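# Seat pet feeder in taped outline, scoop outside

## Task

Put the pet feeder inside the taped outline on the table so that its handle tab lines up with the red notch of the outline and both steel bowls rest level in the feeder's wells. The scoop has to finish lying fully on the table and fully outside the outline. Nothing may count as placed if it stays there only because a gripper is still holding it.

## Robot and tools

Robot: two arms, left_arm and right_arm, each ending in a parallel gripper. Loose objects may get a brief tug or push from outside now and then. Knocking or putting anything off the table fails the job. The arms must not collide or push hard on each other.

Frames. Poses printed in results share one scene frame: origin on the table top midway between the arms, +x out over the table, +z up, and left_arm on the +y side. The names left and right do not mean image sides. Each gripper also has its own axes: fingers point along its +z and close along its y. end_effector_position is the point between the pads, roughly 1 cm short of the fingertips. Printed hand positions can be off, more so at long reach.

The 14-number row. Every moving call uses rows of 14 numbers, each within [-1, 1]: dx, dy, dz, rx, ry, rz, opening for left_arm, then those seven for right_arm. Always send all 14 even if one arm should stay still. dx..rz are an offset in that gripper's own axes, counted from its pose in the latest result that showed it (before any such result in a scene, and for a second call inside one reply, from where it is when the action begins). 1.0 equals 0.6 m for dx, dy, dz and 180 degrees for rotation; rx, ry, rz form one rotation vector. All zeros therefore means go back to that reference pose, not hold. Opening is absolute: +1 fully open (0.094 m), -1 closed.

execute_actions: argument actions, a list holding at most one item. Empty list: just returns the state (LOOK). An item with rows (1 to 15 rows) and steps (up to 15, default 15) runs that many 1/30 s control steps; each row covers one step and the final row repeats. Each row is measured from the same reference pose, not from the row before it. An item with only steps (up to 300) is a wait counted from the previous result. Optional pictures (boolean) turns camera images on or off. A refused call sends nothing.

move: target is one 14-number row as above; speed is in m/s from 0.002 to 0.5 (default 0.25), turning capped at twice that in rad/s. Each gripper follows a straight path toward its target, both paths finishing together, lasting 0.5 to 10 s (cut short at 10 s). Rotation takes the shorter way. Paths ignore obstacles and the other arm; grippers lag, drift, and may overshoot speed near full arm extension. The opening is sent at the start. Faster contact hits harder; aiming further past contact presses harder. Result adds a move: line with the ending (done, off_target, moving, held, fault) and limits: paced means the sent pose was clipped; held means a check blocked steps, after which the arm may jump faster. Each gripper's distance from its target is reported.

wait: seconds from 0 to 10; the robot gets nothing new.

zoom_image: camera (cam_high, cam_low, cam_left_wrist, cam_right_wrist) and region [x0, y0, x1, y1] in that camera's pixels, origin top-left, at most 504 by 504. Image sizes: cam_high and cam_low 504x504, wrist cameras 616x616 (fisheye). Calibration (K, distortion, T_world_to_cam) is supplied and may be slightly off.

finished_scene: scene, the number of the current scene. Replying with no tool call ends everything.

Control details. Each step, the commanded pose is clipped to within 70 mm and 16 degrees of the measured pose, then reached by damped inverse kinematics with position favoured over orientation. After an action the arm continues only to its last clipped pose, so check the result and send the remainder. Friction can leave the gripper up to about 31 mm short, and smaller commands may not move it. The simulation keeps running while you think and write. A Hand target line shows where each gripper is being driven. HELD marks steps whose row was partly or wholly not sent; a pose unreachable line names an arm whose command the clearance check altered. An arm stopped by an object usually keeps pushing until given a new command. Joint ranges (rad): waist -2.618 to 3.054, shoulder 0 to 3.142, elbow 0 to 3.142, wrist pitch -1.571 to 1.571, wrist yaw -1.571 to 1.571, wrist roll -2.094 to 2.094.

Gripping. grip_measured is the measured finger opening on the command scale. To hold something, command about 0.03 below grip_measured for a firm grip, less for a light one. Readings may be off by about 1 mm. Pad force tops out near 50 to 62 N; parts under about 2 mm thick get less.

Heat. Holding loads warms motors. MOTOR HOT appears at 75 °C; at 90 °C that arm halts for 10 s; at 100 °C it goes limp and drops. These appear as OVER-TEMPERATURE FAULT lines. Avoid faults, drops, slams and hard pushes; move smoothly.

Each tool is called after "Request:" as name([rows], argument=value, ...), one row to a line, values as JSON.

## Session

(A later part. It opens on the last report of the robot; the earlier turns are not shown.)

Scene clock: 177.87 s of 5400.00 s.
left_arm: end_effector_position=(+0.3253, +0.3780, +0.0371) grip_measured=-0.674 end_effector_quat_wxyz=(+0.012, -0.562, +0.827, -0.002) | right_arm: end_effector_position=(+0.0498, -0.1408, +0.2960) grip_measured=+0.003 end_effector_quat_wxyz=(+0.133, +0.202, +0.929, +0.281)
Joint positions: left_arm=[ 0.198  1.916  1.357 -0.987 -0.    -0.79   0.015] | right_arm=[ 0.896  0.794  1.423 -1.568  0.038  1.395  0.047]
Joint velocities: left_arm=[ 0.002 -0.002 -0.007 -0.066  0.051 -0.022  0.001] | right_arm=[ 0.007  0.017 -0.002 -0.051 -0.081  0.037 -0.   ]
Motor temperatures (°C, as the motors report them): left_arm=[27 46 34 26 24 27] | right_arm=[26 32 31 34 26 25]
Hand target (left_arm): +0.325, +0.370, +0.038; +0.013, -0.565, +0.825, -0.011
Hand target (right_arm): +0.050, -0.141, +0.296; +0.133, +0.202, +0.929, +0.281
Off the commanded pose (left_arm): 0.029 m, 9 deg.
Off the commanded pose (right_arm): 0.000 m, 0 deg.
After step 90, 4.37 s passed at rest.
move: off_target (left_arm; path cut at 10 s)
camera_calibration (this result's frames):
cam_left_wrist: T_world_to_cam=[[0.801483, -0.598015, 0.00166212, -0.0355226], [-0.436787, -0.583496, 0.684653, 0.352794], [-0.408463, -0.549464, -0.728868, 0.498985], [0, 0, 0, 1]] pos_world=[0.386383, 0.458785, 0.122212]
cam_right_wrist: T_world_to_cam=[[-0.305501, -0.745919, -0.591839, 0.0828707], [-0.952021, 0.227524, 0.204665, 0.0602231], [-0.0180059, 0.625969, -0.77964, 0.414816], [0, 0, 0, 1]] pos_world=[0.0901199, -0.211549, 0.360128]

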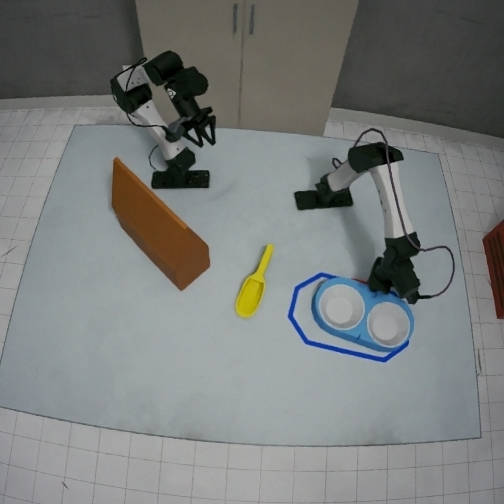

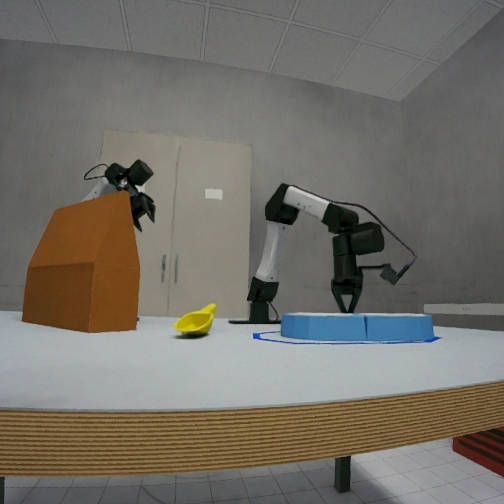

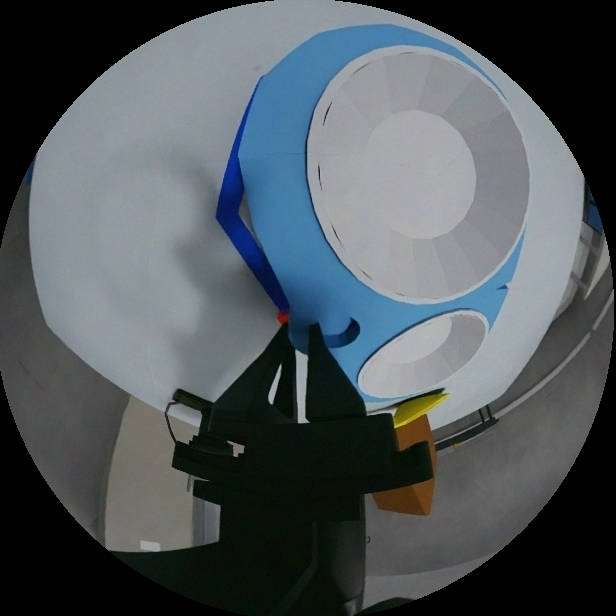

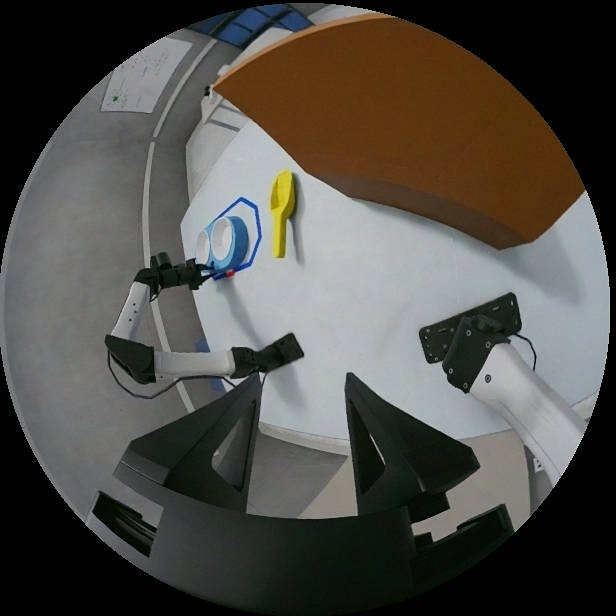

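Request:
move(target=[0.1,-0.04,-0.002,0,0,-0.05,-0.75, 0,0,0,0,0,0,0], speed=0.04)

Request:
zoom_image(camera="cam_high", region=[250, 230, 450, 400])

Scene clock: 187.23 s of 5400.00 s.
left_arm: end_effector_position=(+0.3281, +0.3208, +0.0371) grip_measured=-0.674 end_effector_quat_wxyz=(+0.012, -0.625, +0.780, +0.004) | right_arm: end_effector_position=(+0.0498, -0.1408, +0.2960) grip_measured=+0.003 end_effector_quat_wxyz=(+0.133, +0.202, +0.929, +0.281)
Joint positions: left_arm=[ 0.03   1.866  1.29  -0.977 -0.018 -1.115  0.015] | right_arm=[ 0.896  0.794  1.423 -1.568  0.038  1.395  0.047]
Joint velocities: left_arm=[-0.002 -0.002  0.012 -0.037 -0.022 -0.007 -0.001] | right_arm=[-0.012 -0.012 -0.002 -0.051 -0.051  0.051  0.002]
Motor temperatures (°C, as the motors report them): left_arm=[27 46 34 26 24 27] | right_arm=[26 32 31 34 26 25]
Hand target (left_arm): +0.326, +0.314, +0.038; +0.012, -0.625, +0.780, -0.001
Hand target (right_arm): +0.050, -0.141, +0.296; +0.133, +0.202, +0.929, +0.281
Off the commanded pose (left_arm): 0.008 m, 1 deg.
Off the commanded pose (right_arm): 0.000 m, 0 deg.
After step 90, 4.13 s passed at rest.
move: done
camera_calibration (this result's frames):
cam_left_wrist: T_world_to_cam=[[0.884963, -0.465573, -0.00906823, -0.141532], [-0.335137, -0.650309, 0.681749, 0.308844], [-0.323301, -0.600284, -0.73153, 0.457104], [0, 0, 0, 1]] pos_world=[0.376538, 0.409343, 0.122548]
cam_right_wrist: T_world_to_cam=[[-0.305501, -0.745919, -0.591839, 0.0828707], [-0.952021, 0.227524, 0.204665, 0.0602231], [-0.0180059, 0.625969, -0.77964, 0.414816], [0, 0, 0, 1]] pos_world=[0.0901199, -0.211549, 0.360128]

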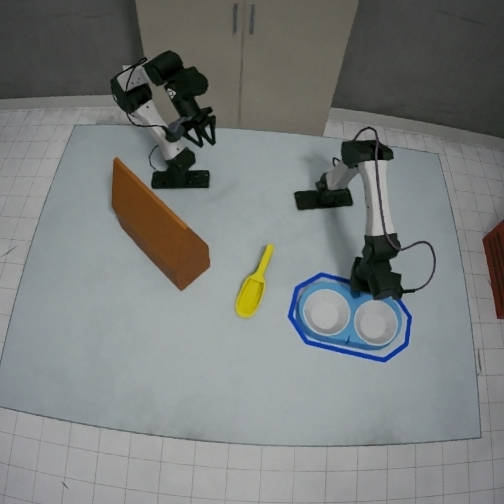

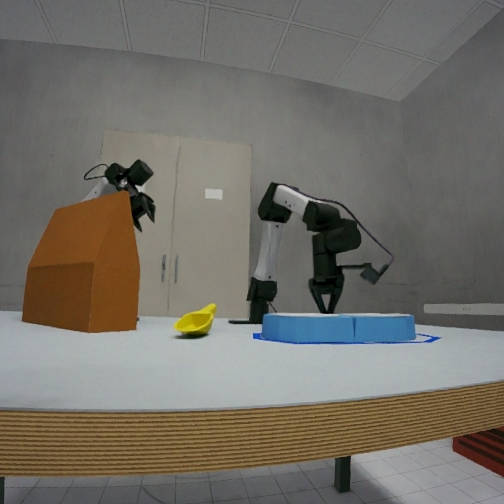

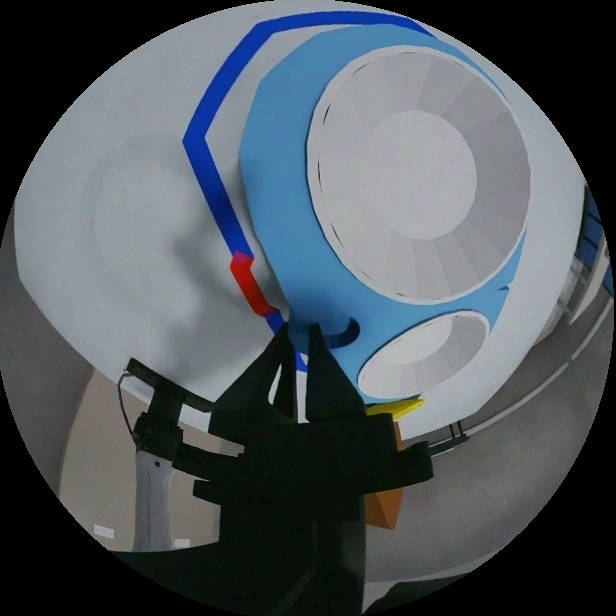

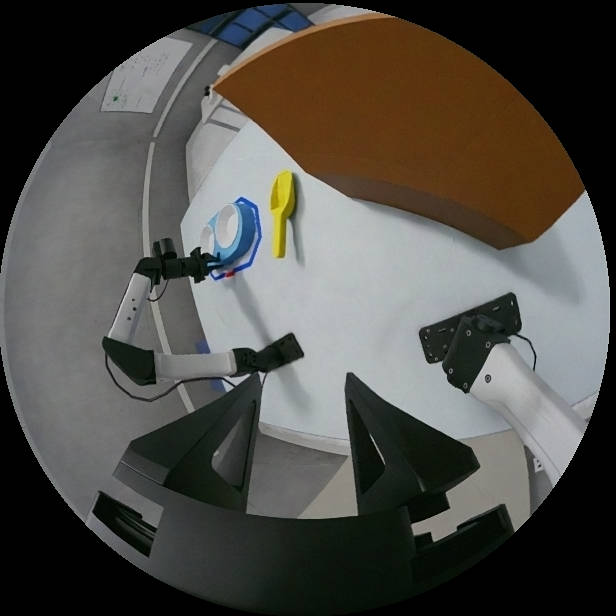

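Region (250, 230, 450, 400) of cam_high's 504x504 image, scaled by 2.520, with more detail than that image has; it fills the top 428 rows of this view, and the rest is white.

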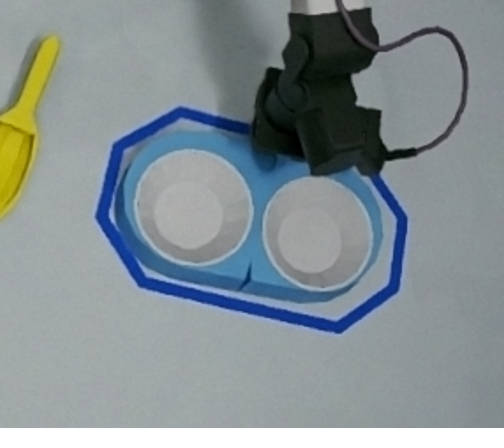

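Request:
move(target=[-0.033,0.02,0,0,0,0.006,-0.75, 0,0,0,0,0,0,0], speed=0.02)

Request:
zoom_image(camera="cam_high", region=[250, 230, 450, 400])

Scene clock: 194.37 s of 5400.00 s.
left_arm: end_effector_position=(+0.3232, +0.3385, +0.0371) grip_measured=-0.674 end_effector_quat_wxyz=(+0.011, -0.615, +0.788, +0.005) | right_arm: end_effector_position=(+0.0498, -0.1408, +0.2960) grip_measured=+0.003 end_effector_quat_wxyz=(+0.133, +0.202, +0.929, +0.281)
Joint positions: left_arm=[ 0.085  1.866  1.29  -0.977 -0.017 -1.034  0.015] | right_arm=[ 0.896  0.794  1.423 -1.568  0.038  1.395  0.047]
Joint velocities: left_arm=[ 0.002  0.007 -0.002 -0.007  0.066  0.007 -0.   ] | right_arm=[ 0.007 -0.002 -0.017 -0.051 -0.037 -0.022 -0.   ]
Motor temperatures (°C, as the motors report them): left_arm=[27 46 34 26 24 27] | right_arm=[26 32 31 34 26 25]
Hand target (left_arm): +0.320, +0.342, +0.037; +0.012, -0.618, +0.786, +0.004
Hand target (right_arm): +0.050, -0.141, +0.296; +0.133, +0.202, +0.929, +0.281
Off the commanded pose (left_arm): 0.005 m, 0 deg.
Off the commanded pose (right_arm): 0.000 m, 0 deg.
After step 90, 2.73 s passed at rest.
move: done
camera_calibration (this result's frames):
cam_left_wrist: T_world_to_cam=[[0.872575, -0.488376, -0.0100403, -0.11716], [-0.350971, -0.641107, 0.682496, 0.320674], [-0.339752, -0.592006, -0.73082, 0.468614], [0, 0, 0, 1]] pos_world=[0.373991, 0.42579, 0.122438]
cam_right_wrist: T_world_to_cam=[[-0.305501, -0.745919, -0.591839, 0.0828707], [-0.952021, 0.227524, 0.204665, 0.0602231], [-0.0180059, 0.625969, -0.77964, 0.414816], [0, 0, 0, 1]] pos_world=[0.0901199, -0.211549, 0.360128]

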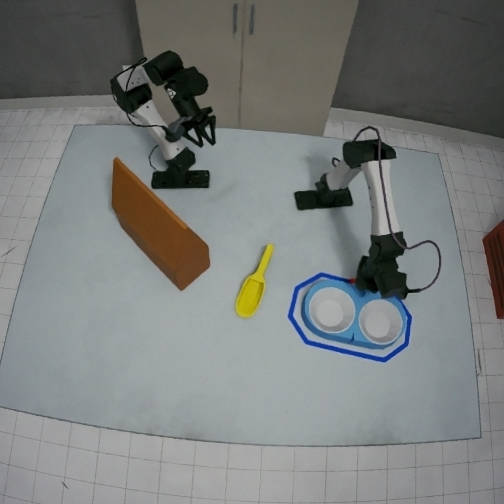

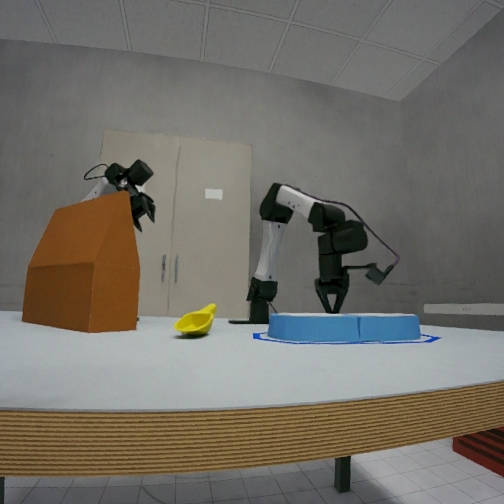

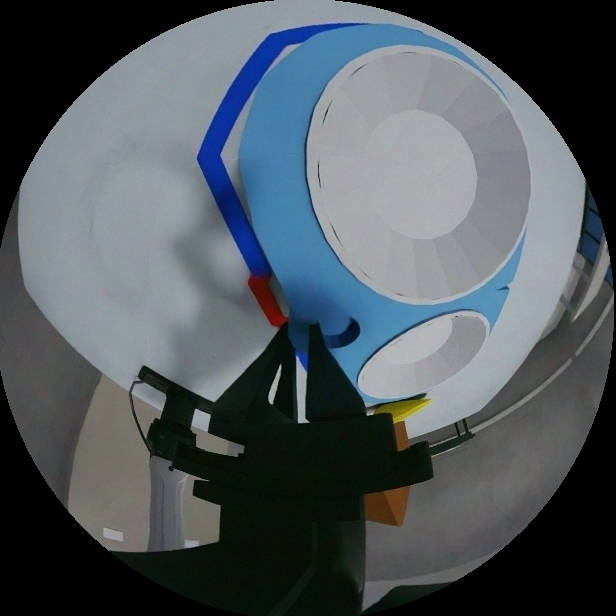

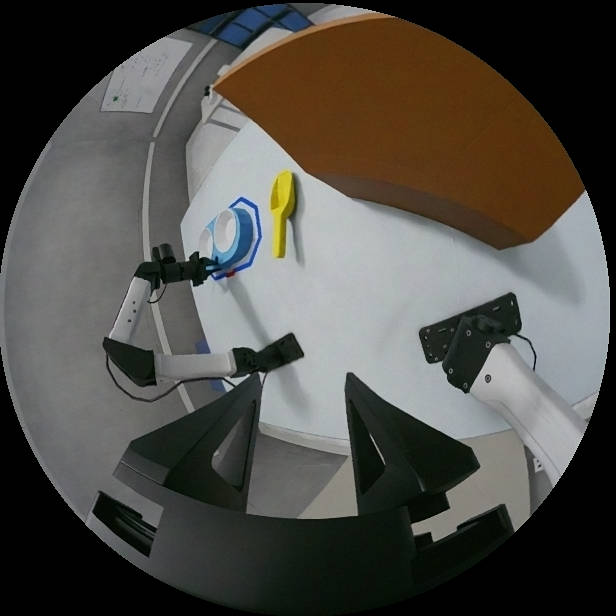

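Region (250, 230, 450, 400) of cam_high's 504x504 image, scaled by 2.520, with more detail than that image has; it fills the top 428 rows of this view, and the rest is white.

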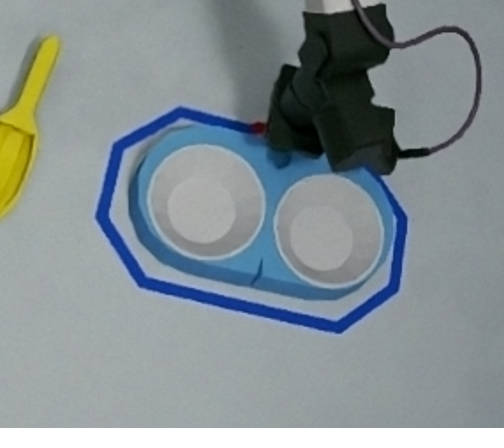

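Good. Release and lift.

Request:
move(target=[0,0,0,0,0,0,-0.45, 0,0,0,0,0,0,0])

Request:
move(target=[0,0,-0.15,0,0,0,-0.45, 0,0,0,0,0,0,0], speed=0.08)

Scene clock: 199.00 s of 5400.00 s.
left_arm: end_effector_position=(+0.3234, +0.3383, +0.0371) grip_measured=-0.452 end_effector_quat_wxyz=(+0.012, -0.615, +0.789, +0.004) | right_arm: end_effector_position=(+0.0498, -0.1408, +0.2960) grip_measured=+0.003 end_effector_quat_wxyz=(+0.133, +0.202, +0.929, +0.281)
Joint positions: left_arm=[ 0.085  1.866  1.29  -0.976 -0.016 -1.034  0.026] | right_arm=[ 0.896  0.794  1.423 -1.568  0.038  1.395  0.047]
Joint velocities: left_arm=[-0.002 -0.017 -0.002 -0.007  0.125  0.007 -0.002] | right_arm=[ 0.007  0.012 -0.002 -0.037 -0.066  0.007  0.   ]
Motor temperatures (°C, as the motors report them): left_arm=[27 45 34 26 24 27] | right_arm=[26 32 31 34 26 25]
Hand target (left_arm): +0.323, +0.338, +0.037; +0.011, -0.615, +0.789, +0.005
Hand target (right_arm): +0.050, -0.141, +0.296; +0.133, +0.202, +0.929, +0.281
Off the commanded pose (left_arm): 0.000 m, 0 deg.
Off the commanded pose (right_arm): 0.000 m, 0 deg.
After step 90, 0.93 s passed at rest.
move: done
camera_calibration (this result's frames):
cam_left_wrist: T_world_to_cam=[[0.872389, -0.488735, -0.00869693, -0.1173], [-0.351946, -0.64037, 0.682686, 0.320729], [-0.339222, -0.592507, -0.73066, 0.468607], [0, 0, 0, 1]] pos_world=[0.374172, 0.42571, 0.122415]
cam_right_wrist: T_world_to_cam=[[-0.305501, -0.745919, -0.591839, 0.0828707], [-0.952021, 0.227524, 0.204665, 0.0602231], [-0.0180059, 0.625969, -0.77964, 0.414816], [0, 0, 0, 1]] pos_world=[0.0901199, -0.211549, 0.360128]

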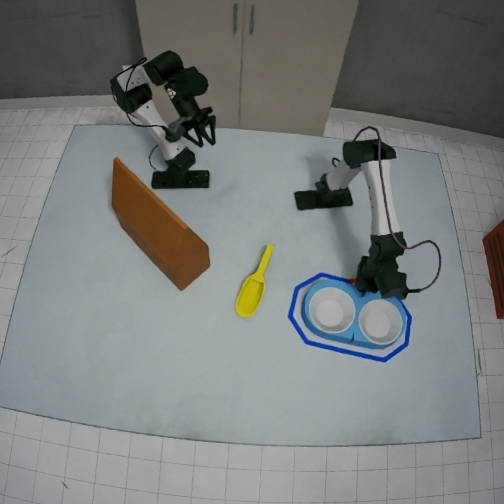

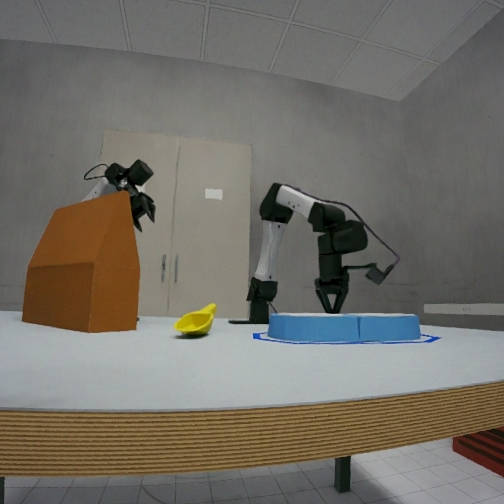

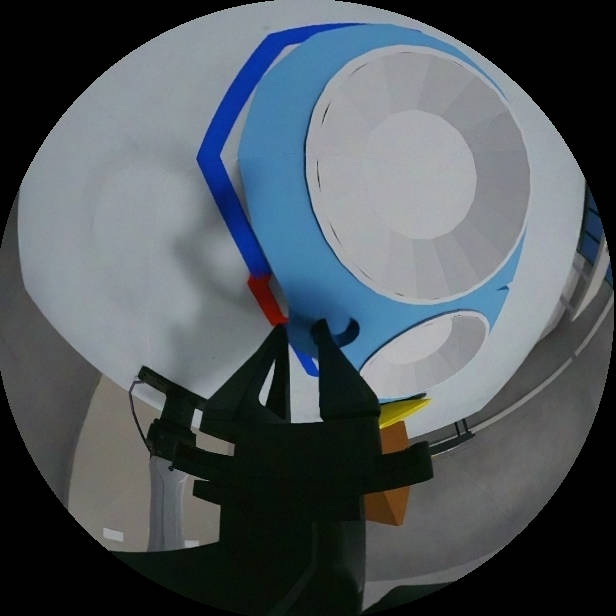

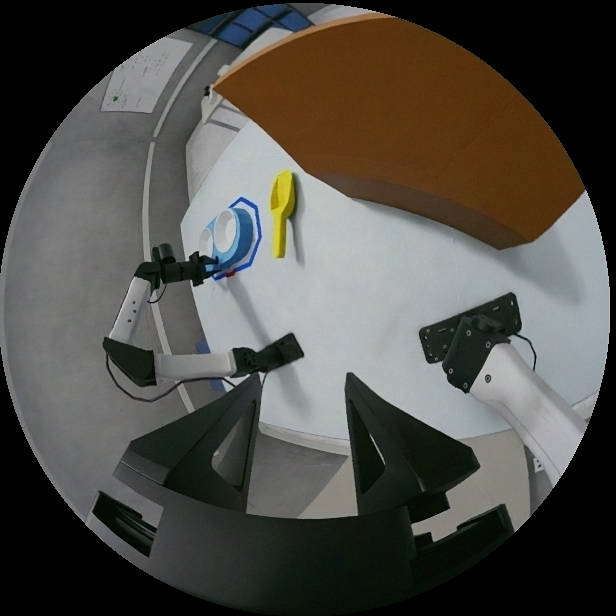

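Scene clock: 200.67 s of 5400.00 s.
left_arm: end_effector_position=(+0.3209, +0.3376, +0.1192) grip_measured=-0.452 end_effector_quat_wxyz=(+0.005, -0.615, +0.789, +0.007) | right_arm: end_effector_position=(+0.0498, -0.1408, +0.2960) grip_measured=+0.003 end_effector_quat_wxyz=(+0.133, +0.202, +0.929, +0.281)
Joint positions: left_arm=[ 0.085  1.815  1.556 -1.309 -0.016 -1.034  0.026] | right_arm=[ 0.896  0.794  1.423 -1.568  0.038  1.395  0.047]
Joint velocities: left_arm=[-0.017  0.012  0.012 -0.022 -0.051 -0.007 -0.001] | right_arm=[-0.012 -0.002 -0.007 -0.022 -0.051 -0.007 -0.001]
Motor temperatures (°C, as the motors report them): left_arm=[27 45 34 26 24 27] | right_arm=[26 32 31 34 26 25]
Hand target (left_arm): +0.323, +0.337, +0.127; +0.012, -0.615, +0.789, +0.004
Hand target (right_arm): +0.050, -0.141, +0.296; +0.133, +0.202, +0.929, +0.281
Off the commanded pose (left_arm): 0.008 m, 1 deg.
Off the commanded pose (right_arm): 0.000 m, 0 deg.
move: done
camera_calibration (this result's frames):
cam_left_wrist: T_world_to_cam=[[0.872191, -0.488795, -0.019044, -0.113463], [-0.342162, -0.637441, 0.690359, 0.258272], [-0.349583, -0.595608, -0.723217, 0.530808], [0, 0, 0, 1]] pos_world=[0.372893, 0.425327, 0.203428]
cam_right_wrist: T_world_to_cam=[[-0.305501, -0.745919, -0.591839, 0.0828707], [-0.952021, 0.227524, 0.204665, 0.0602231], [-0.0180059, 0.625969, -0.77964, 0.414816], [0, 0, 0, 1]] pos_world=[0.0901199, -0.211549, 0.360128]

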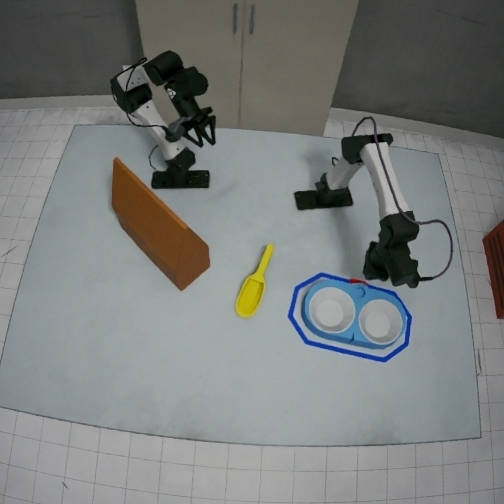

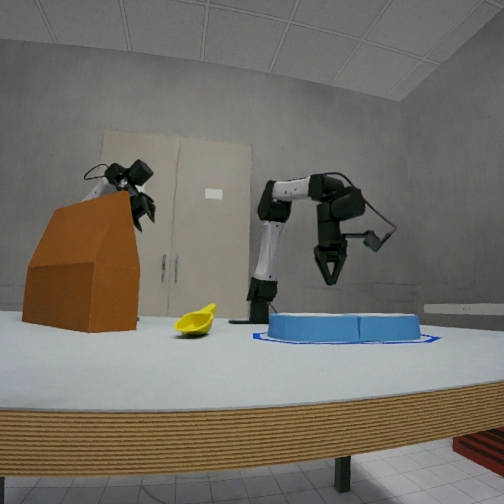

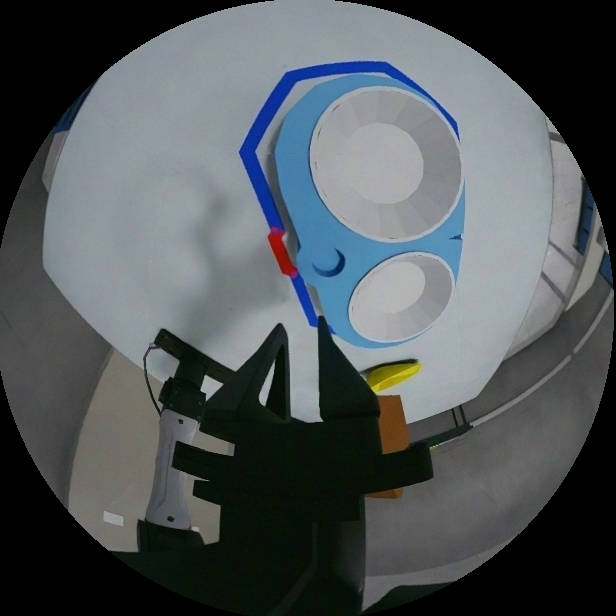

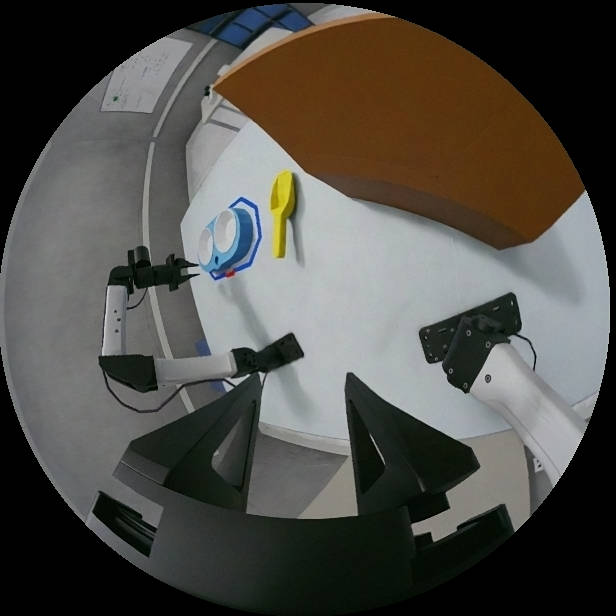

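Request:
finished_scene(scene=1)

The scene is finished: the task was done.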